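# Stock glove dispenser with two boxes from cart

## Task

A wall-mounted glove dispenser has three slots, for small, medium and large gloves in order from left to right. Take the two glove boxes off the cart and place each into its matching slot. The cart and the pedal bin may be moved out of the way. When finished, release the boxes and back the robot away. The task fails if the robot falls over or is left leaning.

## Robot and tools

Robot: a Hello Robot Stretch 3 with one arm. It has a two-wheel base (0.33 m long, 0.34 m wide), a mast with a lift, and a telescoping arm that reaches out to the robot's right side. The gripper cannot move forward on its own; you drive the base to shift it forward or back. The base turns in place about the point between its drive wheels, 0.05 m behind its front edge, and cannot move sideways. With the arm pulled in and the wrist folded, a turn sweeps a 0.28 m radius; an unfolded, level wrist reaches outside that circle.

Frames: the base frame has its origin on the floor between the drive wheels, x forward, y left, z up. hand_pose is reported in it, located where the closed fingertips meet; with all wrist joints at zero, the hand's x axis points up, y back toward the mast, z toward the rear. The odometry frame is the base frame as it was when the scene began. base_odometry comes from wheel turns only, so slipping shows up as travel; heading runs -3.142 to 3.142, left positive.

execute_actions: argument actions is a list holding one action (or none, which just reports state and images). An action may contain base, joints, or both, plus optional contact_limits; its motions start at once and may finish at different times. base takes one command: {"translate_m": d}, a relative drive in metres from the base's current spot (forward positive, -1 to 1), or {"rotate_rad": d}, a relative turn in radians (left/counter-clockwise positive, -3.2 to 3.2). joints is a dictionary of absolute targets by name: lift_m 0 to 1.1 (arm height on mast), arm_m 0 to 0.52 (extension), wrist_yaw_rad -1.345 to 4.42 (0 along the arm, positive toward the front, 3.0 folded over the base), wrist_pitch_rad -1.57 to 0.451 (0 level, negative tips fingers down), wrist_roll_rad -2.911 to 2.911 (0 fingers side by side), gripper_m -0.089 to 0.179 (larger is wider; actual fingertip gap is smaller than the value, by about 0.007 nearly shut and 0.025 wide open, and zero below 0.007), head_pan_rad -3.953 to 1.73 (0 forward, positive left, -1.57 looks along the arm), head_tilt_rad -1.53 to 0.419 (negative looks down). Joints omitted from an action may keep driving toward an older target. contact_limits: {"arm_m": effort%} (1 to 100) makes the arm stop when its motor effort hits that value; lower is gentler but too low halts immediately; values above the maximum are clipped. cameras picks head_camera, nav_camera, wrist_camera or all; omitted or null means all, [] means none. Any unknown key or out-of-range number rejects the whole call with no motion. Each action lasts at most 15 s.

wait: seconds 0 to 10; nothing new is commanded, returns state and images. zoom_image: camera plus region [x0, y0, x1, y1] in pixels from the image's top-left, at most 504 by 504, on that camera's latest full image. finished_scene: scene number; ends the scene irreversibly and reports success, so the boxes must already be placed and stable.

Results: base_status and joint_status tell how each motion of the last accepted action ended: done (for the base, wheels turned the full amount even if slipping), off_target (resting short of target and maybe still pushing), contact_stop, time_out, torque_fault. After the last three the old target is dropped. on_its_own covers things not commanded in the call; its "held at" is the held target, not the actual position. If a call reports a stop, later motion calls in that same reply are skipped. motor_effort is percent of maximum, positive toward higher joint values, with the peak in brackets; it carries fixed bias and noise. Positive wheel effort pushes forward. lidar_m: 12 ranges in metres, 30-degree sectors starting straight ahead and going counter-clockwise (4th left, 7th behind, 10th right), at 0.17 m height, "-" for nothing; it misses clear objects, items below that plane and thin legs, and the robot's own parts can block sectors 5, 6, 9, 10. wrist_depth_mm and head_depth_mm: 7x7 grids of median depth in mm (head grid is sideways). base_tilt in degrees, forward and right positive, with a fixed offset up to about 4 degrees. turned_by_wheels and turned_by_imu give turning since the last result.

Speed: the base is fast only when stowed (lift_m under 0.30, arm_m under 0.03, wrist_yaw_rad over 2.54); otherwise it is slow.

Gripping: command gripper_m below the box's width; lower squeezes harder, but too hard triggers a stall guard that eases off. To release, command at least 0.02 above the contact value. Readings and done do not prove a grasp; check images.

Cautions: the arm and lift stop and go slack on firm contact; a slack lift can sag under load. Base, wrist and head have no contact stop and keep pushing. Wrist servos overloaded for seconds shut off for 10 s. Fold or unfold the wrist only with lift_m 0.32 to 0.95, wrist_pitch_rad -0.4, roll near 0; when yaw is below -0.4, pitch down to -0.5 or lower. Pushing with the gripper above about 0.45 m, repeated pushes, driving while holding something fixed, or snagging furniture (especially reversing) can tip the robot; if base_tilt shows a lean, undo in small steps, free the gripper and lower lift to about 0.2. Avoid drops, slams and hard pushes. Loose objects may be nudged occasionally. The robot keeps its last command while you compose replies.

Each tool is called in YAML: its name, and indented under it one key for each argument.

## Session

execute_actions:
  actions: []

Scene clock: 0.00 s.
base_odometry: x=+0.000 y=+0.000 heading=+0.000 (m, m, rad; odometry frame)
turned_by_wheels: +0.000 (rad since the last result)
turned_by_imu: +0.000 (rad since the last result)
base_tilt: forward=+0.4 right=+1.7 (deg)
lidar_m: 2.34 2.39 1.08 1.02 1.04 1.36 1.96 2.00 2.25 2.13 1.89 2.49
head_depth_mm: 1782 2348 2348 2328 2307 2304 2254 / 1788 2340 2342 2310 2310 2258 2235 / 1779 2328 2317 2291 2291 2256 2199 / 1788 2322 2314 2287 2266 2239 2195 / 1769 2311 2284 2277 2244 2227 2204 / 1773 2311 2298 2260 2227 2235 2205 / 1761 2291 2244 2226 2199 2203 2230
base_status: not commanded
joint_positions: lift_m=+0.318 arm_m=+0.001 wrist_yaw_rad=+2.974 wrist_pitch_rad=-0.493 wrist_roll_rad=+0.004 gripper_m=+0.037 head_pan_rad=-0.019 head_tilt_rad=-0.001
joint_status: not commanded
motor_effort: left_wheel=+0 right_wheel=-1 lift_m=+34 arm_m=-1 wrist_yaw_rad=+0 wrist_pitch_rad=+6 wrist_roll_rad=-1 gripper_m=+0 head_pan_rad=+0 head_tilt_rad=+1 (%)
hand_pose: x=+0.0145 y=+0.0658 z=+0.3138 quat_wxyz=(+0.230, +0.699, +0.114, +0.668) (m; base frame)
wrist_depth_mm: 862 945 991 - - - - / - - - - - - - / 930 - 940 961 934 962 961 / 726 - 717 754 741 755 768 / 614 608 646 628 609 626 630 / 517 526 - 543 540 536 530 / 471 - - - 456 477 470
pictures: head_camera (sideways: a quarter turn clockwise sets it upright), nav_camera (sideways: a quarter turn counterclockwise sets it upright), wrist_camera
Images, in order (width x height): head_camera 896x504, nav_camera 672x504, wrist_camera 644x364.

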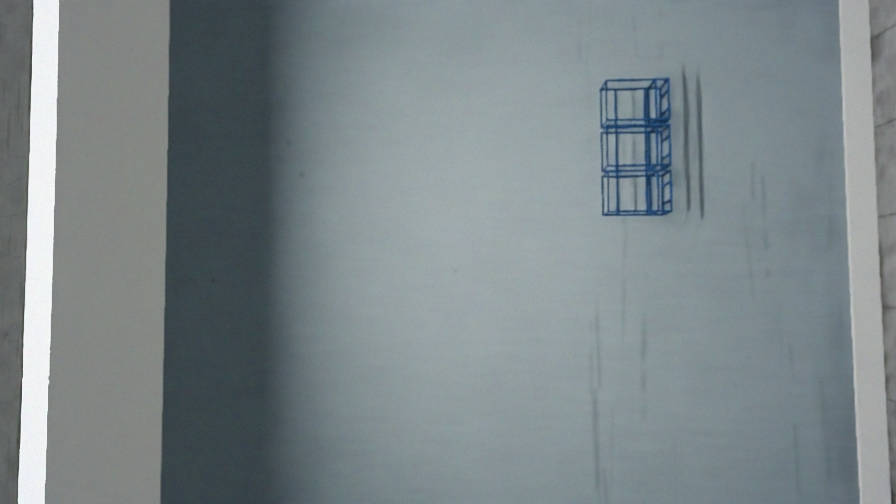

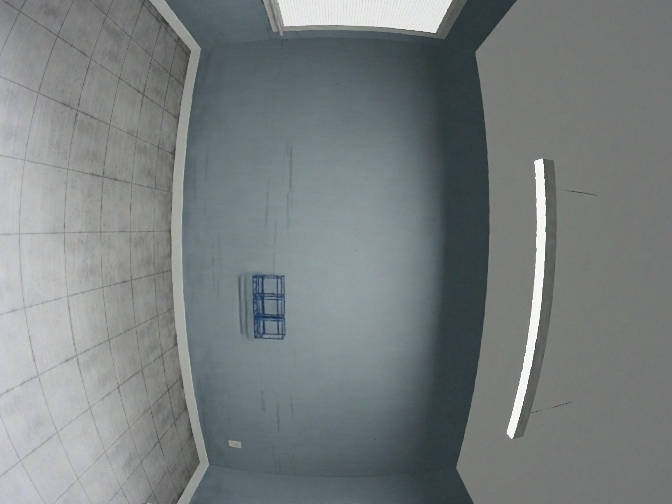

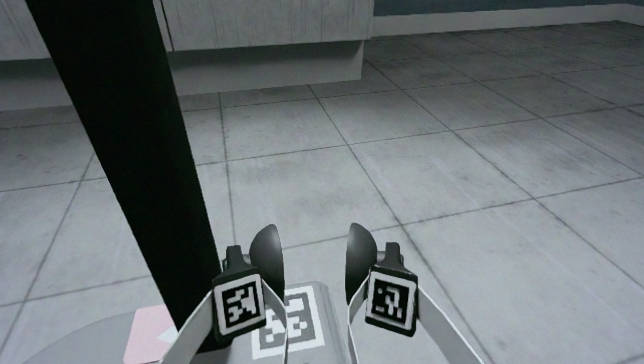

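execute_actions:
  actions:
    - {"joints":{"head_pan_rad":-1.0,"head_tilt_rad":-0.4,"lift_m":0.28,"wrist_pitch_rad":-0.4}}
  cameras: ["head_camera","nav_camera"]

Scene clock: 5.00 s.
base_odometry: x=+0.000 y=+0.000 heading=+0.000 (m, m, rad; odometry frame)
turned_by_wheels: +0.000 (rad since the last result)
turned_by_imu: +0.001 (rad since the last result)
base_tilt: forward=+0.4 right=+1.6 (deg)
lidar_m: 2.34 2.39 1.08 1.02 1.04 1.35 1.96 2.01 2.25 2.13 1.88 2.49
head_depth_mm: 1804 1889 2022 2132 2230 1837 1463 / 1908 2017 2120 2264 2339 1840 1463 / 2004 2138 2227 2251 2307 1857 1464 / 2098 2259 2329 2272 2333 1860 1473 / 2242 2395 2536 2688 2365 1869 1481 / 2377 2548 2738 2964 2522 1877 1481 / 2552 2696 2851 2980 2504 1844 1478
base_status: not commanded
joint_positions: lift_m=+0.280 arm_m=+0.001 wrist_yaw_rad=+2.974 wrist_pitch_rad=-0.422 wrist_roll_rad=+0.004 gripper_m=+0.037 head_pan_rad=-0.993 head_tilt_rad=-0.395
joint_status: all done
motor_effort: left_wheel=+1(1) right_wheel=-1(1) lift_m=+31(34) arm_m=-1(0) wrist_yaw_rad=+1(1) wrist_pitch_rad=+12(12) wrist_roll_rad=+0(1) gripper_m=+0(1) head_pan_rad=-4(36) head_tilt_rad=-3(31) (%)
hand_pose: x=+0.0161 y=+0.0753 z=+0.2920 quat_wxyz=(+0.206, +0.702, +0.090, +0.675) (m; base frame)
wrist_depth_mm: 828 938 960 - - - - / 926 - - - - - - / - - - - - - - / 771 - 768 770 788 792 787 / 619 607 655 615 627 634 625 / 513 508 - 534 531 523 529 / 458 - - - 437 460 461
pictures: head_camera (sideways: a quarter turn clockwise sets it upright), nav_camera (sideways: a quarter turn counterclockwise sets it upright)
Images, in order (width x height): head_camera 896x504, nav_camera 672x504.

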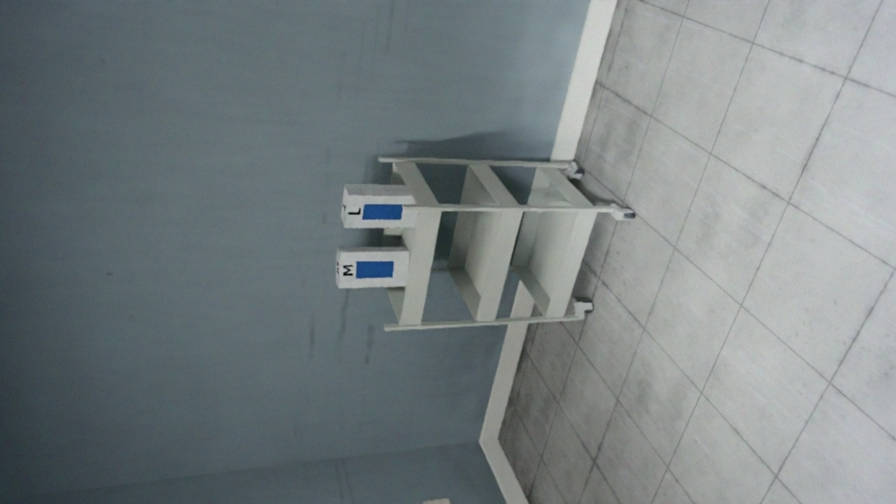

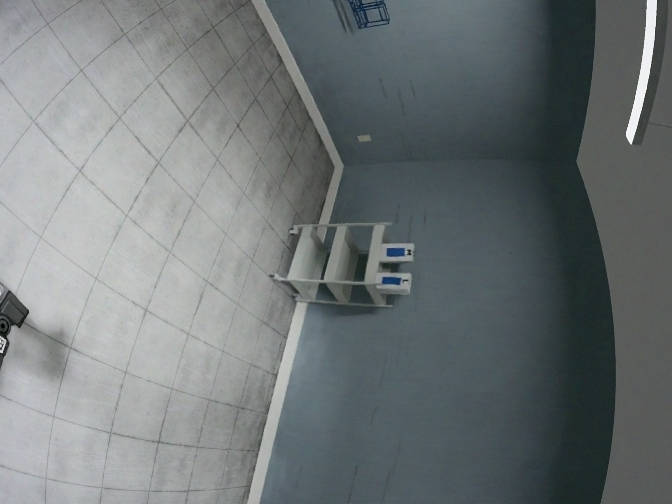

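execute_actions:
  actions:
    - {"base":{"rotate_rad":-0.715}}
  cameras: []

execute_actions:
  actions:
    - {"base":{"translate_m":0.8}}
  cameras: []

execute_actions:
  actions:
    - {"base":{"translate_m":0.78}}
  cameras: []

execute_actions:
  actions:
    - {"base":{"rotate_rad":0.755},"joints":{"head_pan_rad":-1.57,"head_tilt_rad":-0.6,"lift_m":0.7}}
  cameras: ["head_camera"]

execute_actions:
  actions:
    - {"joints":{"lift_m":0.93,"wrist_yaw_rad":0.06,"gripper_m":0.179}}
  cameras: ["wrist_camera"]

Scene clock: 16.20 s.
base_odometry: x=+0.000 y=+0.000 heading=-0.715 (m, m, rad; odometry frame)
turned_by_wheels: -0.715 (rad since the last result)
turned_by_imu: -0.708 (rad since the last result)
base_tilt: forward=+0.3 right=+1.6 (deg)
lidar_m: 1.95 2.34 2.34 1.90 1.02 1.02 1.18 1.97 1.97 2.44 2.12 1.89
head_depth_mm: 1967 2043 2194 2336 2424 1840 1470 / 1919 2035 2172 2334 2435 1845 1481 / 1873 1999 2145 2296 2352 1851 1464 / 1855 1940 2088 2213 2338 1858 1474 / 1827 1923 2040 2185 2308 1866 1472 / 1799 1870 2021 2139 2256 1853 1471 / 1768 1858 1950 2118 2222 1873 1483
base_status: done
joint_positions: lift_m=+0.280 arm_m=+0.001 wrist_yaw_rad=+2.974 wrist_pitch_rad=-0.422 wrist_roll_rad=+0.004 gripper_m=+0.037 head_pan_rad=-0.993 head_tilt_rad=-0.395
joint_status: not commanded
motor_effort: left_wheel=+4(11) right_wheel=-3(7) lift_m=+31(30) arm_m=+0(0) wrist_yaw_rad=+0(1) wrist_pitch_rad=+12(12) wrist_roll_rad=+0(1) gripper_m=+0(1) head_pan_rad=-3(4) head_tilt_rad=-2(3) (%)
hand_pose: x=+0.0161 y=+0.0753 z=+0.2920 quat_wxyz=(+0.206, +0.702, +0.089, +0.675) (m; base frame)
wrist_depth_mm: 793 - - - - - - / 886 - - - - - - / 924 - 1000 - - - - / 729 - 787 772 798 795 797 / 612 613 640 633 629 624 633 / 516 522 - 522 536 524 531 / 455 - - - 440 451 466
pictures: none
No camera images: the call's "cameras" was empty. Leave "cameras" out to get every camera's image.

Scene clock: 20.63 s.
base_odometry: x=+0.604 y=-0.524 heading=-0.715 (m, m, rad; odometry frame)
turned_by_wheels: +0.000 (rad since the last result)
turned_by_imu: +0.004 (rad since the last result)
base_tilt: forward=+0.3 right=+1.7 (deg)
lidar_m: 1.31 1.78 1.78 2.06 2.20 1.59 1.84 2.53 2.53 1.81 1.56 1.15
head_depth_mm: 1415 1512 1615 1745 1877 1847 1466 / 1400 1480 1573 1678 1811 1840 1465 / 1376 1448 1545 1660 1790 1848 1474 / 1351 1432 1519 1625 1750 1819 1462 / 1323 1404 1499 1598 1718 1773 1477 / 1295 1383 1461 1559 1669 1751 1478 / 1292 1356 1431 1517 1615 1672 1410
base_status: done
joint_positions: lift_m=+0.280 arm_m=+0.001 wrist_yaw_rad=+2.974 wrist_pitch_rad=-0.421 wrist_roll_rad=+0.004 gripper_m=+0.037 head_pan_rad=-0.993 head_tilt_rad=-0.395
joint_status: not commanded
motor_effort: left_wheel=+3(12) right_wheel=-2(5) lift_m=+31(32) arm_m=-1(1) wrist_yaw_rad=+0(0) wrist_pitch_rad=+11(12) wrist_roll_rad=-1(1) gripper_m=+0(0) head_pan_rad=-3(4) head_tilt_rad=-2(2) (%)
hand_pose: x=+0.0161 y=+0.0754 z=+0.2922 quat_wxyz=(+0.205, +0.702, +0.089, +0.676) (m; base frame)
wrist_depth_mm: - - - - - - - / - - - - - - - / 993 - - 991 - - - / 750 - 759 765 780 801 771 / 614 602 647 613 626 621 636 / 512 525 - 522 524 524 524 / 461 - - - 438 452 451
pictures: none
No camera images: the call's "cameras" was empty. Leave "cameras" out to get every camera's image.

Scene clock: 25.00 s.
base_odometry: x=+1.193 y=-1.036 heading=-0.715 (m, m, rad; odometry frame)
turned_by_wheels: +0.000 (rad since the last result)
turned_by_imu: +0.004 (rad since the last result)
base_tilt: forward=+0.3 right=+1.6 (deg)
lidar_m: 1.17 1.22 1.22 1.42 2.48 2.24 2.48 3.08 2.01 1.17 0.58 0.58
head_depth_mm: 905 966 1026 1098 1187 1288 1377 / 886 945 1008 1080 1158 1235 776 / 875 929 986 1054 1098 884 945 / 860 907 966 1037 850 880 800 / 852 892 946 1013 1075 915 774 / 832 879 940 996 838 856 774 / 822 870 917 976 1010 844 729
base_status: done
joint_positions: lift_m=+0.280 arm_m=+0.001 wrist_yaw_rad=+2.974 wrist_pitch_rad=-0.421 wrist_roll_rad=+0.004 gripper_m=+0.037 head_pan_rad=-0.993 head_tilt_rad=-0.395
joint_status: not commanded
motor_effort: left_wheel=+2(13) right_wheel=-2(5) lift_m=+32(32) arm_m=+0(1) wrist_yaw_rad=+0(1) wrist_pitch_rad=+11(11) wrist_roll_rad=-1(1) gripper_m=-1(0) head_pan_rad=-3(4) head_tilt_rad=-3(3) (%)
hand_pose: x=+0.0161 y=+0.0755 z=+0.2922 quat_wxyz=(+0.205, +0.702, +0.089, +0.676) (m; base frame)
wrist_depth_mm: - - - - - - 953 / - - - - - - - / - - - - - - - / 759 - 768 787 786 793 799 / 614 597 655 634 630 633 637 / 516 511 - 533 527 527 523 / 454 - - - 433 449 465
pictures: none
No camera images: the call's "cameras" was empty. Leave "cameras" out to get every camera's image.

Scene clock: 29.67 s.
base_odometry: x=+1.193 y=-1.036 heading=+0.040 (m, m, rad; odometry frame)
turned_by_wheels: +0.755 (rad since the last result)
turned_by_imu: +0.750 (rad since the last result)
base_tilt: forward=+0.3 right=+1.7 (deg)
lidar_m: 1.22 1.26 1.69 2.75 2.23 2.96 3.08 1.47 0.60 0.58 0.60 1.28
head_depth_mm: 836 911 1006 1103 917 975 1220 / 838 915 1003 848 897 1000 1093 / 840 917 1006 1054 922 998 1096 / 837 914 1007 1038 922 997 1095 / 836 914 1009 865 910 1004 1047 / 839 915 1010 1125 1224 1412 1252 / 838 917 1011 1132 1278 1445 1284
base_status: done
joint_positions: lift_m=+0.700 arm_m=+0.001 wrist_yaw_rad=+2.974 wrist_pitch_rad=-0.420 wrist_roll_rad=+0.004 gripper_m=+0.037 head_pan_rad=-1.563 head_tilt_rad=-0.593
joint_status: all done
motor_effort: left_wheel=-2(9) right_wheel=+1(6) lift_m=+39(39) arm_m=-1(1) wrist_yaw_rad=+0(0) wrist_pitch_rad=+11(11) wrist_roll_rad=+0(1) gripper_m=+0(0) head_pan_rad=-4(38) head_tilt_rad=-3(25) (%)
hand_pose: x=+0.0161 y=+0.0755 z=+0.7120 quat_wxyz=(+0.205, +0.702, +0.089, +0.676) (m; base frame)
wrist_depth_mm: - - - - - - - / - - - - - - - / - - - - - - - / - - - - - - - / - - - - - - - / - - - - - - - / 919 947 890 894 934 940 955
pictures: head_camera (sideways: a quarter turn clockwise sets it upright)
Images, in order (width x height): head_camera 896x504.

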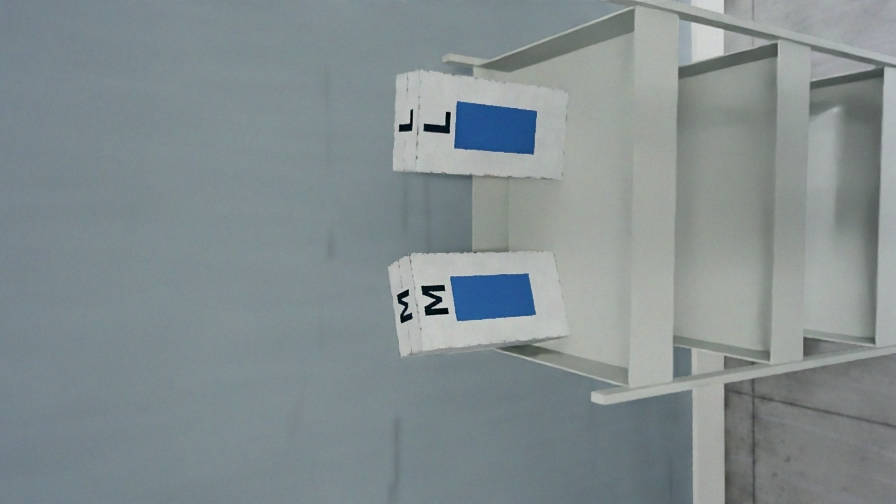

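Scene clock: 32.60 s.
base_odometry: x=+1.193 y=-1.036 heading=+0.040 (m, m, rad; odometry frame)
turned_by_wheels: +0.000 (rad since the last result)
turned_by_imu: +0.000 (rad since the last result)
base_tilt: forward=+0.3 right=+1.7 (deg)
lidar_m: 1.22 1.26 1.69 2.75 2.24 2.97 3.09 1.47 0.60 0.58 0.60 1.28
head_depth_mm: 832 912 1003 1104 917 - - / 838 914 1003 850 896 1026 - / 834 915 1012 1049 923 - - / 835 912 1011 1041 923 999 1103 / 839 916 1006 865 904 977 1058 / 839 917 1011 1129 1228 1412 1249 / 841 917 1011 1134 1277 1443 1282
base_status: not commanded
joint_positions: lift_m=+0.930 arm_m=+0.001 wrist_yaw_rad=+0.063 wrist_pitch_rad=-0.420 wrist_roll_rad=+0.004 gripper_m=+0.179 head_pan_rad=-1.563 head_tilt_rad=-0.593
joint_status: all done
motor_effort: left_wheel=-2(2) right_wheel=+1(2) lift_m=+39(41) arm_m=-1(0) wrist_yaw_rad=-2(3) wrist_pitch_rad=+11(11) wrist_roll_rad=-1(1) gripper_m=+1(85) head_pan_rad=-4(4) head_tilt_rad=-3(4) (%)
hand_pose: x=-0.0074 y=-0.3692 z=+0.9420 quat_wxyz=(+0.695, +0.169, -0.688, -0.126) (m; base frame)
wrist_depth_mm: 706 705 709 718 708 725 727 / 786 775 741 772 769 778 789 / 841 842 597 757 577 842 836 / 919 964 684 695 623 909 938 / - - 588 598 604 - - / - - 504 492 493 478 - / - - 723 711 724 - -
pictures: wrist_camera
Images, in order (width x height): wrist_camera 644x364.

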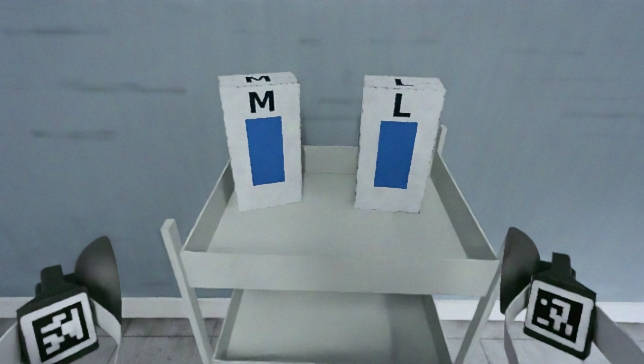

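execute_actions:
  actions:
    - {"base":{"translate_m":0.03},"joints":{"arm_m":0.36,"wrist_yaw_rad":0.36}}
  cameras: ["wrist_camera","head_camera"]

Scene clock: 41.83 s.
base_odometry: x=+1.223 y=-1.034 heading=+0.040 (m, m, rad; odometry frame)
turned_by_wheels: +0.000 (rad since the last result)
turned_by_imu: +0.001 (rad since the last result)
base_tilt: forward=+0.3 right=+1.7 (deg)
lidar_m: 1.19 1.23 1.65 2.75 2.29 2.96 3.11 1.47 0.60 0.58 0.59 1.25
head_depth_mm: 832 912 976 - 887 997 1094 / 834 909 - 856 897 993 1093 / 831 913 973 1032 921 1002 1088 / 835 917 995 883 923 1001 1101 / 836 909 1008 924 897 975 1103 / 834 918 1005 1126 1249 1432 1278 / 840 915 1013 1131 1275 1424 1288
base_status: done
joint_positions: lift_m=+0.930 arm_m=+0.360 wrist_yaw_rad=+0.358 wrist_pitch_rad=-0.420 wrist_roll_rad=+0.004 gripper_m=+0.179 head_pan_rad=-1.563 head_tilt_rad=-0.593
joint_status: all done
motor_effort: left_wheel=-4(4) right_wheel=+2(6) lift_m=+39(39) arm_m=+5(5) wrist_yaw_rad=+2(4) wrist_pitch_rad=+11(11) wrist_roll_rad=-1(1) gripper_m=+0(0) head_pan_rad=-4(4) head_tilt_rad=-4(3) (%)
hand_pose: x=+0.0570 y=-0.7145 z=+0.9420 quat_wxyz=(+0.706, +0.268, -0.655, -0.023) (m; base frame)
wrist_depth_mm: 519 467 439 398 367 347 323 / 573 519 465 437 397 366 346 / 656 577 513 477 429 396 373 / 722 647 559 497 464 433 403 / 843 722 643 246 260 466 409 / - 838 723 270 427 531 209 / - - 847 307 428 415 205
pictures: head_camera (sideways: a quarter turn clockwise sets it upright), wrist_camera
Images, in order (width x height): head_camera 896x504, wrist_camera 644x364.

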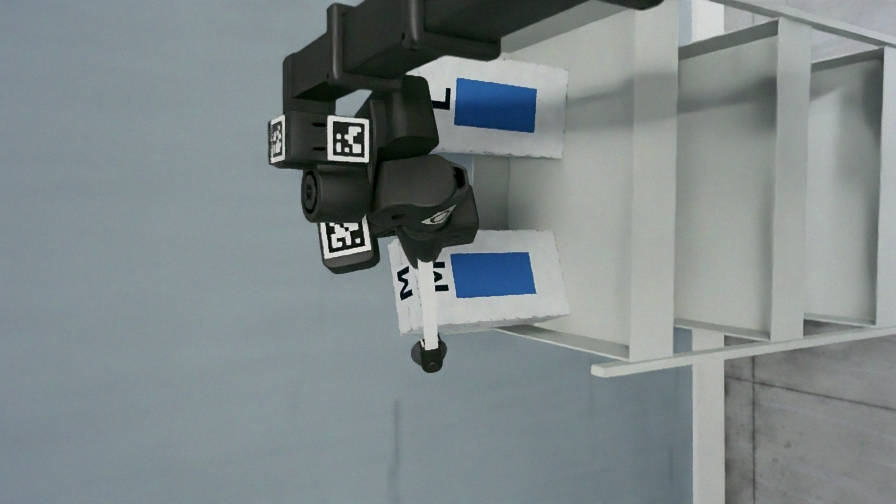

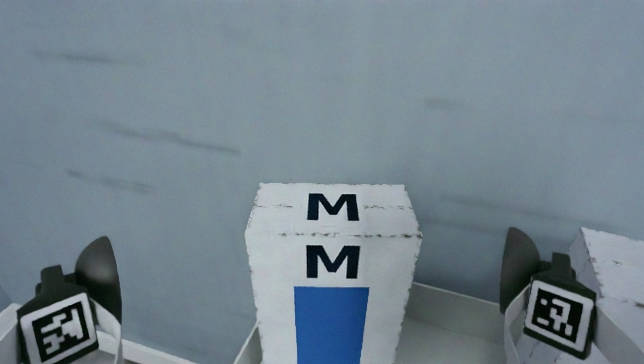

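execute_actions:
  actions:
    - {"base":{"translate_m":0.015},"joints":{"arm_m":0.456,"lift_m":0.915}}
  cameras: ["wrist_camera"]

execute_actions:
  actions:
    - {"joints":{"lift_m":0.872}}
  cameras: ["wrist_camera"]

Scene clock: 54.50 s.
base_odometry: x=+1.238 y=-1.034 heading=+0.040 (m, m, rad; odometry frame)
turned_by_wheels: +0.000 (rad since the last result)
turned_by_imu: +0.001 (rad since the last result)
base_tilt: forward=+0.4 right=+1.6 (deg)
lidar_m: 1.18 1.21 1.63 2.75 2.34 2.97 3.13 1.47 0.60 0.58 1.04 1.23
head_depth_mm: 833 912 989 - 889 995 1085 / 834 912 - 855 897 999 1088 / 834 913 - 1113 920 999 1094 / 835 912 991 867 913 1005 1098 / 835 915 1006 1092 914 973 1105 / 840 915 1007 1126 1268 1442 1286 / 837 912 1010 1131 1280 1446 1286
base_status: done
joint_positions: lift_m=+0.915 arm_m=+0.456 wrist_yaw_rad=+0.358 wrist_pitch_rad=-0.420 wrist_roll_rad=+0.004 gripper_m=+0.179 head_pan_rad=-1.563 head_tilt_rad=-0.593
joint_status: all done
motor_effort: left_wheel=-2(4) right_wheel=+1(6) lift_m=+32(38) arm_m=+5(7) wrist_yaw_rad=+1(1) wrist_pitch_rad=+11(11) wrist_roll_rad=+0(0) gripper_m=+0(0) head_pan_rad=-3(4) head_tilt_rad=-4(3) (%)
hand_pose: x=+0.0570 y=-0.8106 z=+0.9273 quat_wxyz=(+0.706, +0.268, -0.655, -0.023) (m; base frame)
wrist_depth_mm: 390 358 327 301 282 262 245 / 431 392 356 328 305 283 266 / 484 439 396 357 327 306 283 / 550 493 442 396 362 326 302 / 650 552 492 429 391 360 331 / 813 635 181 181 188 404 355 / - 772 157 158 158 444 377
pictures: wrist_camera
Images, in order (width x height): wrist_camera 644x364.

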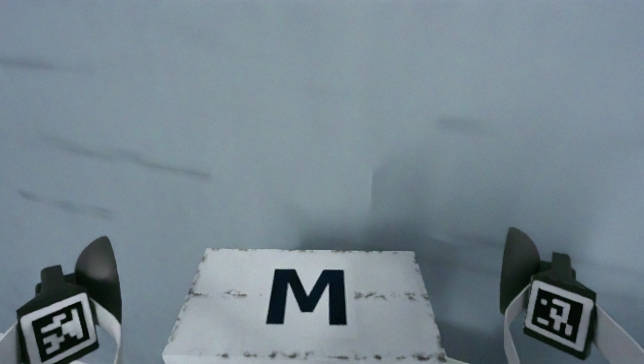

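Scene clock: 55.70 s.
base_odometry: x=+1.238 y=-1.034 heading=+0.040 (m, m, rad; odometry frame)
turned_by_wheels: +0.000 (rad since the last result)
turned_by_imu: +0.000 (rad since the last result)
base_tilt: forward=+0.3 right=+1.7 (deg)
lidar_m: 1.18 1.22 1.63 2.76 2.33 2.96 3.12 1.47 0.60 0.58 1.04 1.23
head_depth_mm: 835 911 1008 1084 - 996 1086 / 836 908 981 864 900 996 1091 / 836 912 983 1053 923 996 1096 / 838 911 996 878 917 999 1096 / 839 913 1010 1070 919 977 1112 / 837 911 1016 1128 1272 1438 1287 / 838 913 1010 1135 1278 1443 1285
base_status: not commanded
joint_positions: lift_m=+0.872 arm_m=+0.456 wrist_yaw_rad=+0.358 wrist_pitch_rad=-0.420 wrist_roll_rad=+0.004 gripper_m=+0.179 head_pan_rad=-1.563 head_tilt_rad=-0.593
joint_status: all done
motor_effort: left_wheel=-3(2) right_wheel=+1(1) lift_m=+32(33) arm_m=+5(5) wrist_yaw_rad=+2(1) wrist_pitch_rad=+11(11) wrist_roll_rad=-1(1) gripper_m=-1(0) head_pan_rad=-4(3) head_tilt_rad=-4(5) (%)
hand_pose: x=+0.0570 y=-0.8106 z=+0.8843 quat_wxyz=(+0.706, +0.268, -0.655, -0.023) (m; base frame)
wrist_depth_mm: 389 356 329 305 281 264 248 / 442 393 355 327 306 284 263 / 495 438 396 359 327 305 282 / 551 489 413 369 349 328 300 / 660 555 151 152 153 359 329 / 811 132 131 130 129 397 352 / - 769 142 141 142 365 377
pictures: wrist_camera
Images, in order (width x height): wrist_camera 644x364.

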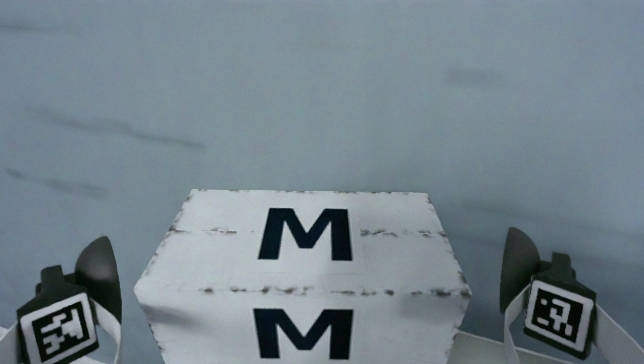

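execute_actions:
  actions:
    - {"base":{"translate_m":0.006},"joints":{"arm_m":0.462,"lift_m":0.866}}
  cameras: []

execute_actions:
  actions:
    - {"joints":{"gripper_m":0.088}}
  cameras: ["wrist_camera"]

execute_actions:
  actions:
    - {"joints":{"lift_m":0.89,"wrist_pitch_rad":-0.36}}
  cameras: ["head_camera","wrist_camera"]

Scene clock: 68.03 s.
base_odometry: x=+1.244 y=-1.034 heading=+0.040 (m, m, rad; odometry frame)
turned_by_wheels: +0.000 (rad since the last result)
turned_by_imu: +0.001 (rad since the last result)
base_tilt: forward=+0.3 right=+1.6 (deg)
lidar_m: 1.17 1.21 1.62 2.75 2.36 2.96 3.14 1.47 0.60 0.58 1.04 1.22
head_depth_mm: 832 908 1000 1068 - 983 1020 / 834 915 976 876 900 1001 1095 / 836 913 980 1049 920 997 1093 / 835 912 991 879 913 997 1093 / 837 905 1009 1087 893 1028 1197 / 840 916 1010 1122 1270 1427 1276 / 838 918 1009 1130 1278 1441 1282
base_status: done
joint_positions: lift_m=+0.866 arm_m=+0.462 wrist_yaw_rad=+0.358 wrist_pitch_rad=-0.420 wrist_roll_rad=+0.004 gripper_m=+0.179 head_pan_rad=-1.563 head_tilt_rad=-0.593
joint_status: all done
motor_effort: left_wheel=-2(2) right_wheel=+1(6) lift_m=+32(31) arm_m=+5(5) wrist_yaw_rad=+1(2) wrist_pitch_rad=+11(11) wrist_roll_rad=-1(1) gripper_m=+0(0) head_pan_rad=-3(4) head_tilt_rad=-4(3) (%)
hand_pose: x=+0.0570 y=-0.8166 z=+0.8783 quat_wxyz=(+0.706, +0.268, -0.655, -0.023) (m; base frame)
wrist_depth_mm: 387 352 321 296 277 260 242 / 420 388 351 319 302 277 260 / 479 423 390 350 324 294 275 / 549 477 409 364 339 321 299 / 645 543 143 143 144 351 327 / 793 123 120 119 121 121 345 / - 750 129 128 127 294 371
pictures: none
No camera images: the call's "cameras" was empty. Leave "cameras" out to get every camera's image.

Scene clock: 69.43 s.
base_odometry: x=+1.244 y=-1.034 heading=+0.040 (m, m, rad; odometry frame)
turned_by_wheels: +0.000 (rad since the last result)
turned_by_imu: +0.000 (rad since the last result)
base_tilt: forward=+0.3 right=+1.6 (deg)
lidar_m: 1.17 1.20 1.63 2.75 2.36 2.97 3.15 1.47 0.60 0.58 1.04 1.23
head_depth_mm: 834 911 1001 1078 - 981 1029 / 837 906 976 876 903 995 1092 / 833 913 976 1050 926 1007 1094 / 833 917 994 878 919 1005 1097 / 838 915 1006 1087 896 1033 1199 / 838 918 1006 1127 1272 1431 1274 / 836 918 1007 1130 1270 1435 1290
base_status: not commanded
joint_positions: lift_m=+0.866 arm_m=+0.462 wrist_yaw_rad=+0.358 wrist_pitch_rad=-0.418 wrist_roll_rad=+0.004 gripper_m=+0.089 head_pan_rad=-1.563 head_tilt_rad=-0.593
joint_status: all done
motor_effort: left_wheel=-2(2) right_wheel=+2(2) lift_m=+31(31) arm_m=+6(5) wrist_yaw_rad=+1(1) wrist_pitch_rad=+10(11) wrist_roll_rad=-1(1) gripper_m=-18(92) head_pan_rad=-3(4) head_tilt_rad=-3(3) (%)
hand_pose: x=+0.0571 y=-0.8168 z=+0.8788 quat_wxyz=(+0.706, +0.268, -0.656, -0.022) (m; base frame)
wrist_depth_mm: 377 350 321 297 278 256 243 / 429 385 350 321 296 277 258 / 478 422 386 349 323 298 274 / 537 490 410 364 340 325 298 / 629 536 143 144 145 348 322 / 773 124 123 124 125 359 355 / 979 454 135 133 134 293 380
pictures: wrist_camera
Images, in order (width x height): wrist_camera 644x364.

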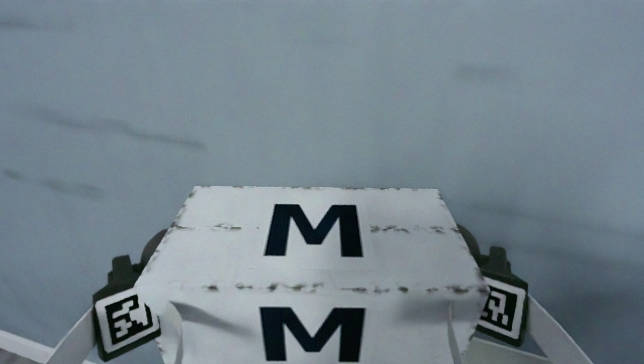

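Scene clock: 70.40 s.
base_odometry: x=+1.244 y=-1.034 heading=+0.040 (m, m, rad; odometry frame)
turned_by_wheels: +0.000 (rad since the last result)
turned_by_imu: +0.000 (rad since the last result)
base_tilt: forward=+0.3 right=+1.7 (deg)
lidar_m: 1.17 1.20 1.62 2.75 2.36 2.96 3.15 1.47 0.60 0.58 1.04 1.22
head_depth_mm: 833 912 1006 - 879 995 1009 / 832 914 977 869 902 994 1095 / 836 910 974 1082 920 1006 1099 / 833 912 990 864 896 994 1097 / 835 907 1013 1081 895 1030 1191 / 839 912 1011 1128 1271 1433 1281 / 837 914 1010 1134 1272 1449 1282
base_status: not commanded
joint_positions: lift_m=+0.890 arm_m=+0.462 wrist_yaw_rad=+0.358 wrist_pitch_rad=-0.426 wrist_roll_rad=+0.004 gripper_m=+0.089 head_pan_rad=-1.563 head_tilt_rad=-0.593
joint_status: wrist_pitch_rad off_target (ended at -0.426, target -0.360); the others done
on_its_own: wrist_pitch_rad is at rest, and its effort (+37) is outside its rest range (-20 to +32)
motor_effort: left_wheel=-3(3) right_wheel=+2(2) lift_m=+44(45) arm_m=+5(5) wrist_yaw_rad=+2(1) wrist_pitch_rad=+37(38) wrist_roll_rad=-1(1) gripper_m=-19(18) head_pan_rad=-3(3) head_tilt_rad=-4(4) (%)
hand_pose: x=+0.0567 y=-0.8159 z=+0.9005 quat_wxyz=(+0.706, +0.270, -0.654, -0.025) (m; base frame)
wrist_depth_mm: 386 353 324 300 276 257 242 / 420 393 352 322 296 279 263 / 487 422 385 357 326 296 279 / 555 488 409 378 350 326 297 / 656 541 146 147 147 352 326 / 789 125 124 125 125 365 360 / 979 141 134 134 134 428 383
pictures: head_camera (sideways: a quarter turn clockwise sets it upright), wrist_camera
Images, in order (width x height): head_camera 896x504, wrist_camera 644x364.

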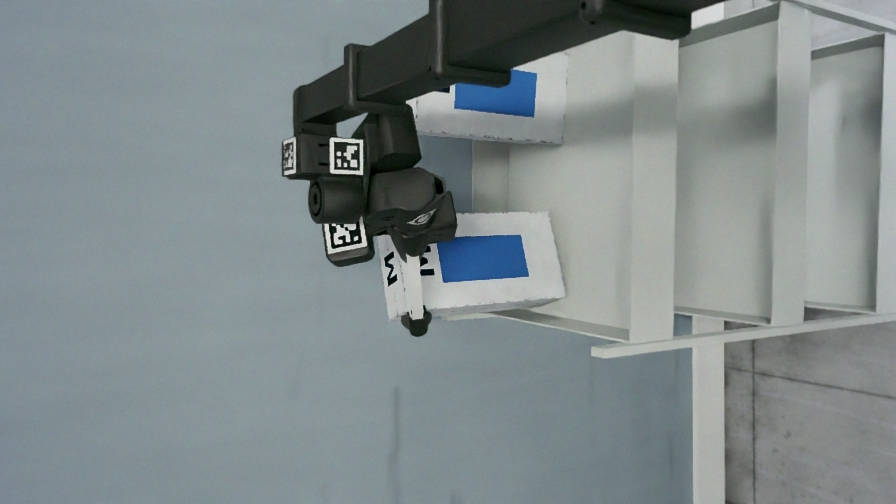

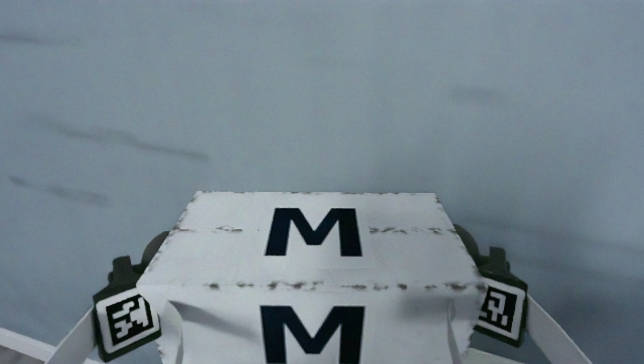

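execute_actions:
  actions:
    - {"joints":{"lift_m":1.02,"head_pan_rad":0.45,"head_tilt_rad":-0.45}}
  cameras: ["head_camera"]

execute_actions:
  actions:
    - {"base":{"rotate_rad":1.06},"joints":{"arm_m":0.2,"wrist_yaw_rad":0.06}}
  cameras: ["wrist_camera"]

execute_actions:
  actions:
    - {"base":{"translate_m":0.68},"joints":{"lift_m":1.06}}
  cameras: []

execute_actions:
  actions:
    - {"base":{"rotate_rad":0.52},"joints":{"head_pan_rad":-1.57,"head_tilt_rad":-0.62}}
  cameras: ["head_camera","wrist_camera"]

Scene clock: 81.70 s.
base_odometry: x=+1.244 y=-1.034 heading=+0.040 (m, m, rad; odometry frame)
turned_by_wheels: +0.000 (rad since the last result)
turned_by_imu: +0.001 (rad since the last result)
base_tilt: forward=+0.3 right=+1.7 (deg)
lidar_m: 1.17 1.21 1.62 2.75 2.36 2.97 3.12 1.47 0.60 0.58 1.04 1.22
head_depth_mm: 955 1012 1075 1155 1247 1362 1399 / 994 1056 1130 1216 1326 1439 1389 / 1035 1111 1187 1285 1409 1524 1402 / 1080 1157 1250 1331 1491 1613 1399 / 1133 1221 1318 1411 1575 1674 1406 / 1189 1284 1391 1537 1684 1720 1404 / 1254 1344 1469 1626 1817 1727 1412
base_status: not commanded
joint_positions: lift_m=+1.020 arm_m=+0.462 wrist_yaw_rad=+0.358 wrist_pitch_rad=-0.426 wrist_roll_rad=+0.004 gripper_m=+0.089 head_pan_rad=+0.443 head_tilt_rad=-0.458
joint_status: all done
on_its_own: wrist_pitch_rad is at rest, and its effort (+37) is outside its rest range (-20 to +32)
motor_effort: left_wheel=-2(3) right_wheel=+2(2) lift_m=+45(47) arm_m=+5(5) wrist_yaw_rad=+2(2) wrist_pitch_rad=+37(37) wrist_roll_rad=-1(1) gripper_m=-18(18) head_pan_rad=+3(39) head_tilt_rad=+5(20) (%)
hand_pose: x=+0.0567 y=-0.8159 z=+1.0305 quat_wxyz=(+0.706, +0.270, -0.654, -0.025) (m; base frame)
wrist_depth_mm: 384 354 325 299 274 256 243 / 417 385 351 322 299 279 260 / 482 436 392 352 325 300 277 / 549 492 415 380 347 327 299 / 643 551 146 148 149 352 328 / 767 125 125 125 125 364 352 / 997 140 134 134 133 448 391
pictures: head_camera (sideways: a quarter turn clockwise sets it upright)
Images, in order (width x height): head_camera 896x504.

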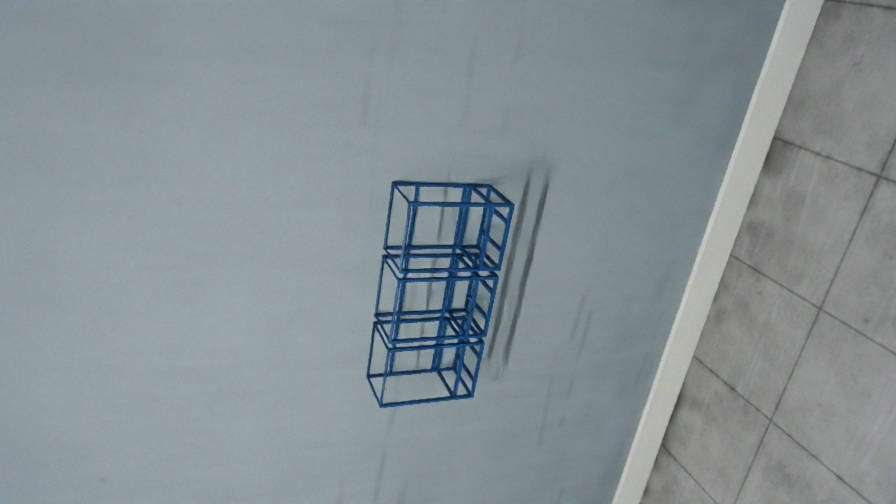

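Scene clock: 84.87 s.
base_odometry: x=+1.244 y=-1.034 heading=+1.100 (m, m, rad; odometry frame)
turned_by_wheels: +1.060 (rad since the last result)
turned_by_imu: +1.054 (rad since the last result)
base_tilt: forward=+0.4 right=+1.7 (deg)
lidar_m: 1.64 2.75 2.26 3.01 3.21 1.44 0.60 0.58 1.04 1.22 1.17 1.21
head_depth_mm: 2422 2561 2705 2841 2243 1728 1397 / 2371 2548 2709 2889 2253 1722 1398 / 2352 2481 2710 2808 2253 1716 1392 / 2351 2499 2701 2866 2235 1723 1397 / 2319 2500 2698 2860 2258 1728 1402 / 2316 2465 2664 2806 2291 1732 1417 / 2330 2475 2600 2601 2282 1734 1408
base_status: done
joint_positions: lift_m=+1.020 arm_m=+0.200 wrist_yaw_rad=+0.061 wrist_pitch_rad=-0.426 wrist_roll_rad=+0.004 gripper_m=+0.089 head_pan_rad=+0.443 head_tilt_rad=-0.458
joint_status: all done
on_its_own: wrist_pitch_rad is at rest, and its effort (+37) is outside its rest range (-20 to +32)
motor_effort: left_wheel=-2(10) right_wheel=+1(11) lift_m=+45(44) arm_m=-5(10) wrist_yaw_rad=+0(3) wrist_pitch_rad=+37(37) wrist_roll_rad=-1(0) gripper_m=-18(18) head_pan_rad=+3(3) head_tilt_rad=+5(4) (%)
hand_pose: x=-0.0079 y=-0.5683 z=+1.0305 quat_wxyz=(+0.694, +0.171, -0.687, -0.129) (m; base frame)
wrist_depth_mm: 589 655 743 867 920 820 633 / 629 700 797 930 - 806 655 / 681 759 865 - - 876 671 / 714 797 894 - - 888 703 / 779 884 147 147 147 911 730 / 830 124 125 126 125 888 773 / 892 140 134 134 134 - 752
pictures: wrist_camera
Images, in order (width x height): wrist_camera 644x364.

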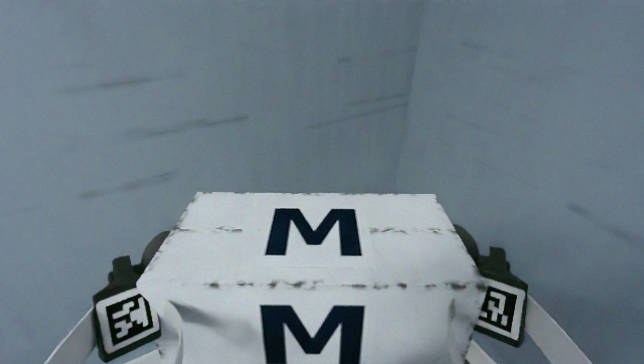

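Scene clock: 92.77 s.
base_odometry: x=+1.553 y=-0.428 heading=+1.100 (m, m, rad; odometry frame)
turned_by_wheels: +0.000 (rad since the last result)
turned_by_imu: +0.001 (rad since the last result)
base_tilt: forward=+0.3 right=+1.7 (deg)
lidar_m: 1.16 2.17 1.88 2.18 3.57 2.28 1.21 1.18 1.18 0.86 0.83 0.85
head_depth_mm: 1832 1981 2103 2132 2042 1723 1391 / 1853 1997 2112 2294 2245 1716 1395 / 1839 1976 2122 2300 2239 1714 1399 / 1838 1974 2109 2321 2281 1725 1400 / 1822 1962 2123 2287 2281 1720 1399 / 1806 1954 2104 2258 2268 1743 1411 / 1821 1945 2056 2244 2255 1731 1411
base_status: done
joint_positions: lift_m=+1.060 arm_m=+0.200 wrist_yaw_rad=+0.061 wrist_pitch_rad=-0.426 wrist_roll_rad=+0.004 gripper_m=+0.089 head_pan_rad=+0.443 head_tilt_rad=-0.458
joint_status: all done
on_its_own: wrist_pitch_rad is at rest, and its effort (+37) is outside its rest range (-20 to +32)
motor_effort: left_wheel=-3(4) right_wheel=+1(6) lift_m=+44(43) arm_m=-6(6) wrist_yaw_rad=-1(1) wrist_pitch_rad=+37(37) wrist_roll_rad=-1(1) gripper_m=-18(18) head_pan_rad=+4(3) head_tilt_rad=+5(3) (%)
hand_pose: x=-0.0079 y=-0.5683 z=+1.0705 quat_wxyz=(+0.694, +0.171, -0.687, -0.129) (m; base frame)
wrist_depth_mm: 341 372 415 471 552 674 841 / 355 393 445 511 605 729 954 / 381 426 479 565 664 858 - / 413 453 506 611 752 - - / 435 477 147 147 148 - - / 465 124 124 125 125 - - / 492 296 134 133 133 - -
pictures: none
No camera images: the call's "cameras" was empty. Leave "cameras" out to get every camera's image.

Scene clock: 94.53 s.
base_odometry: x=+1.553 y=-0.428 heading=+1.619 (m, m, rad; odometry frame)
turned_by_wheels: +0.520 (rad since the last result)
turned_by_imu: +0.517 (rad since the last result)
base_tilt: forward=+0.3 right=+1.7 (deg)
lidar_m: 2.17 1.88 2.18 3.48 2.28 1.21 1.18 1.18 0.86 0.83 0.85 1.16
head_depth_mm: 656 - - 911 1034 1203 1256 / 659 - - 901 1044 1207 1256 / 670 - - 567 620 1210 1254 / 676 732 786 562 620 1220 1267 / 678 744 816 908 1053 1230 1256 / 680 745 827 922 1056 1224 1266 / 680 745 826 928 1062 1220 1273
base_status: done
joint_positions: lift_m=+1.060 arm_m=+0.200 wrist_yaw_rad=+0.060 wrist_pitch_rad=-0.426 wrist_roll_rad=+0.004 gripper_m=+0.089 head_pan_rad=-1.563 head_tilt_rad=-0.612
joint_status: all done
on_its_own: wrist_pitch_rad is at rest, and its effort (+36) is outside its rest range (-20 to +32)
motor_effort: left_wheel=-2(8) right_wheel=+1(6) lift_m=+45(45) arm_m=-5(5) wrist_yaw_rad=+0(1) wrist_pitch_rad=+36(37) wrist_roll_rad=-1(0) gripper_m=-18(18) head_pan_rad=-4(40) head_tilt_rad=-4(20) (%)
hand_pose: x=-0.0081 y=-0.5683 z=+1.0705 quat_wxyz=(+0.694, +0.170, -0.687, -0.129) (m; base frame)
wrist_depth_mm: 354 350 349 352 349 348 349 / 382 384 382 384 381 380 375 / 424 412 418 413 409 411 413 / 460 462 461 457 446 456 442 / 509 513 147 146 148 503 510 / 580 125 125 125 126 536 559 / 665 140 134 133 134 673 645
pictures: head_camera (sideways: a quarter turn clockwise sets it upright), wrist_camera
Images, in order (width x height): head_camera 896x504, wrist_camera 644x364.

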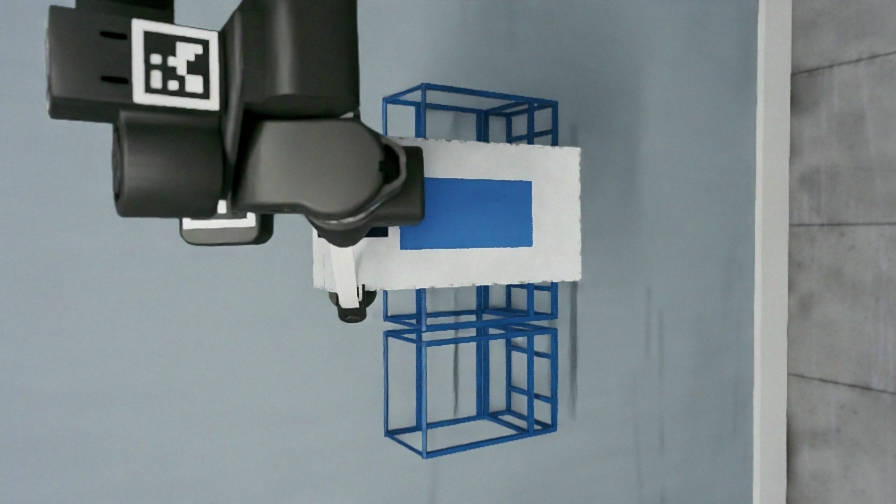

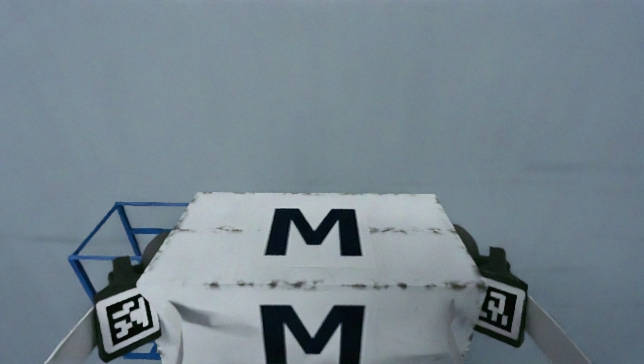

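execute_actions:
  actions:
    - {"base":{"translate_m":0.062},"joints":{"arm_m":0.405,"wrist_pitch_rad":-0.31,"lift_m":1.085}}
  cameras: ["head_camera"]

zoom_image:
  camera: "head_camera"
  region: [280,100,530,350]

Scene clock: 103.27 s.
base_odometry: x=+1.550 y=-0.366 heading=+1.619 (m, m, rad; odometry frame)
turned_by_wheels: +0.000 (rad since the last result)
turned_by_imu: +0.001 (rad since the last result)
base_tilt: forward=+0.4 right=+1.7 (deg)
lidar_m: 2.11 1.83 2.09 3.47 2.38 1.28 1.24 1.19 0.86 0.82 0.86 1.16
head_depth_mm: - 735 810 911 1033 1193 1258 / - 758 815 917 1045 1201 1263 / - - 695 805 1046 1218 1265 / 676 732 697 888 1045 1210 1258 / 675 744 821 923 1052 1213 1262 / 676 748 826 915 1056 1229 1267 / 680 747 827 931 1056 1226 1264
base_status: done
joint_positions: lift_m=+1.085 arm_m=+0.405 wrist_yaw_rad=+0.060 wrist_pitch_rad=-0.393 wrist_roll_rad=+0.006 gripper_m=+0.089 head_pan_rad=-1.563 head_tilt_rad=-0.612
joint_status: wrist_pitch_rad off_target (ended at -0.393, target -0.310); the others done
on_its_own: wrist_pitch_rad is at rest, and its effort (+46) is outside its rest range (-20 to +32)
motor_effort: left_wheel=-2(5) right_wheel=+1(5) lift_m=+45(46) arm_m=+7(7) wrist_yaw_rad=-1(0) wrist_pitch_rad=+46(46) wrist_roll_rad=-2(2) gripper_m=-18(19) head_pan_rad=-4(3) head_tilt_rad=-5(4) (%)
hand_pose: x=-0.0078 y=-0.7765 z=+1.1029 quat_wxyz=(+0.696, +0.159, -0.691, -0.118) (m; base frame)
wrist_depth_mm: 160 159 159 158 158 158 158 / 172 171 172 170 171 170 170 / 187 187 187 186 185 186 183 / 205 207 204 204 202 201 202 / 227 221 155 154 155 223 222 / 253 127 127 127 126 239 249 / 285 131 130 129 129 288 280
pictures: head_camera (sideways: a quarter turn clockwise sets it upright)
Images, in order (width x height): head_camera 896x504.

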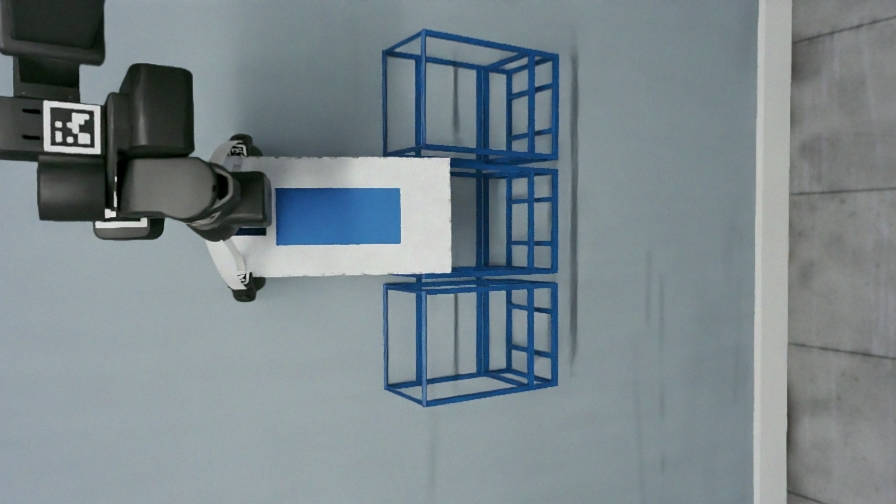

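Region (280, 100, 530, 350) of head_camera's 896x504 image, scaled by 2.016, with more detail than that image has.

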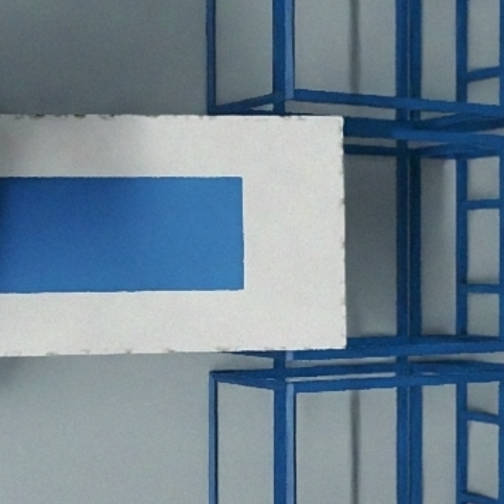

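execute_actions:
  actions:
    - {"joints":{"arm_m":0.33}}
  cameras: ["head_camera","wrist_camera"]

Scene clock: 109.63 s.
base_odometry: x=+1.550 y=-0.366 heading=+1.619 (m, m, rad; odometry frame)
turned_by_wheels: +0.000 (rad since the last result)
turned_by_imu: +0.001 (rad since the last result)
base_tilt: forward=+0.3 right=+1.7 (deg)
lidar_m: 2.10 1.83 2.08 3.47 2.38 1.27 1.24 1.19 0.86 0.83 0.85 1.16
head_depth_mm: 693 745 813 907 1036 1195 1256 / - 758 820 921 1036 1210 1257 / 654 - 647 705 1045 1213 1259 / 675 740 650 705 1049 1219 1266 / 676 742 817 926 1054 1218 1267 / 676 746 822 916 1060 1219 1278 / 679 744 828 927 1050 1225 1269
base_status: not commanded
joint_positions: lift_m=+1.085 arm_m=+0.330 wrist_yaw_rad=+0.060 wrist_pitch_rad=-0.383 wrist_roll_rad=+0.006 gripper_m=+0.089 head_pan_rad=-1.563 head_tilt_rad=-0.612
joint_status: all done
on_its_own: wrist_pitch_rad is at rest, and its effort (+40) is outside its rest range (-20 to +32)
motor_effort: left_wheel=-3(2) right_wheel=+2(1) lift_m=+45(44) arm_m=-6(6) wrist_yaw_rad=+0(0) wrist_pitch_rad=+40(46) wrist_roll_rad=-2(2) gripper_m=-18(18) head_pan_rad=-4(3) head_tilt_rad=-4(4) (%)
hand_pose: x=-0.0077 y=-0.7037 z=+1.1054 quat_wxyz=(+0.696, +0.155, -0.692, -0.114) (m; base frame)
wrist_depth_mm: 227 228 225 226 226 228 226 / 245 247 246 246 244 244 241 / 268 270 267 264 266 263 265 / 291 292 286 285 283 290 289 / 324 312 149 149 150 318 315 / 356 126 126 126 125 339 351 / 398 138 133 132 134 397 395
pictures: head_camera (sideways: a quarter turn clockwise sets it upright), wrist_camera
Images, in order (width x height): head_camera 896x504, wrist_camera 644x364.

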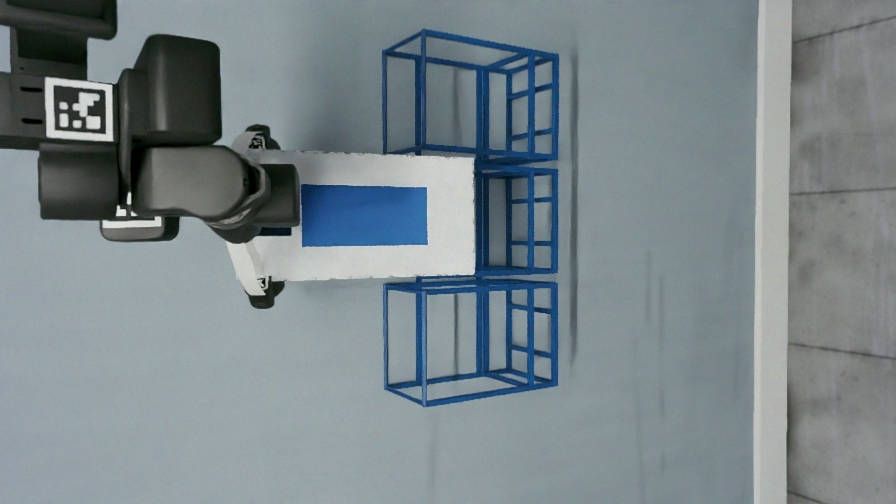

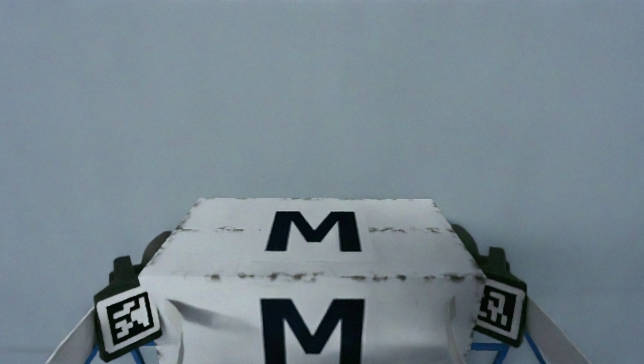

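execute_actions:
  actions:
    - {"joints":{"arm_m":0.32,"lift_m":1.1,"wrist_pitch_rad":-0.2}}
  cameras: ["head_camera","wrist_camera"]

Scene clock: 115.47 s.
base_odometry: x=+1.550 y=-0.366 heading=+1.619 (m, m, rad; odometry frame)
turned_by_wheels: +0.000 (rad since the last result)
turned_by_imu: +0.001 (rad since the last result)
base_tilt: forward=+0.3 right=+1.7 (deg)
lidar_m: 2.10 1.83 2.09 3.46 2.37 1.28 1.24 1.19 0.86 0.82 0.85 1.16
head_depth_mm: 681 747 815 911 1042 1205 1259 / - 759 814 915 1039 1207 1258 / - - 656 822 1045 1219 1266 / 669 715 645 920 1053 1211 1270 / 675 744 822 921 1046 1224 1260 / 678 744 829 918 1059 1227 1273 / 679 745 825 927 1063 1218 1272
base_status: not commanded
joint_positions: lift_m=+1.100 arm_m=+0.320 wrist_yaw_rad=+0.060 wrist_pitch_rad=-0.273 wrist_roll_rad=+0.006 gripper_m=+0.089 head_pan_rad=-1.563 head_tilt_rad=-0.612
joint_status: wrist_pitch_rad off_target (ended at -0.273, target -0.200); the others done
on_its_own: wrist_pitch_rad is at rest, and its effort (+41) is outside its rest range (-20 to +32)
motor_effort: left_wheel=-3(2) right_wheel=+1(1) lift_m=+45(49) arm_m=-5(4) wrist_yaw_rad=+0(0) wrist_pitch_rad=+41(47) wrist_roll_rad=-2(2) gripper_m=-18(18) head_pan_rad=-4(4) head_tilt_rad=-5(4) (%)
hand_pose: x=-0.0070 y=-0.7051 z=+1.1460 quat_wxyz=(+0.701, +0.117, -0.699, -0.076) (m; base frame)
wrist_depth_mm: 235 237 235 235 234 232 233 / 252 248 249 249 248 249 246 / 269 266 269 267 267 266 264 / 289 287 281 281 280 284 283 / 310 306 150 149 150 306 301 / 335 125 125 125 125 318 328 / 362 137 133 133 133 363 361
pictures: head_camera (sideways: a quarter turn clockwise sets it upright), wrist_camera
Images, in order (width x height): head_camera 896x504, wrist_camera 644x364.

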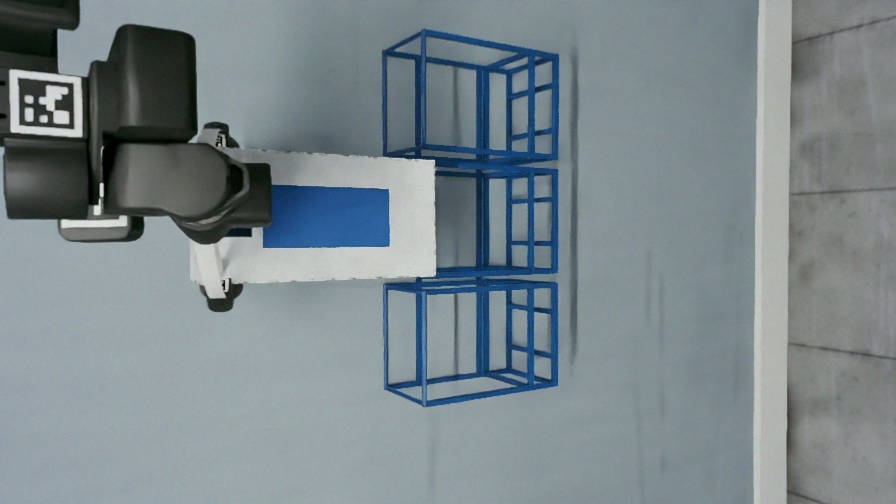

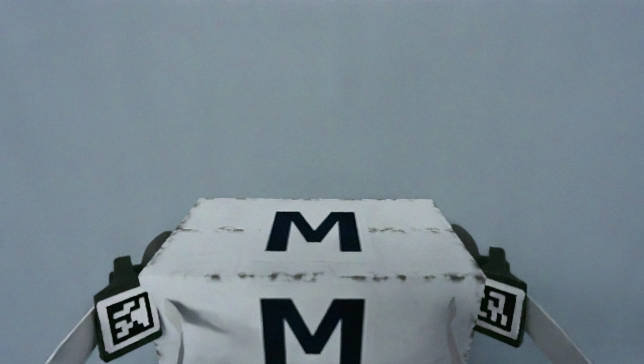

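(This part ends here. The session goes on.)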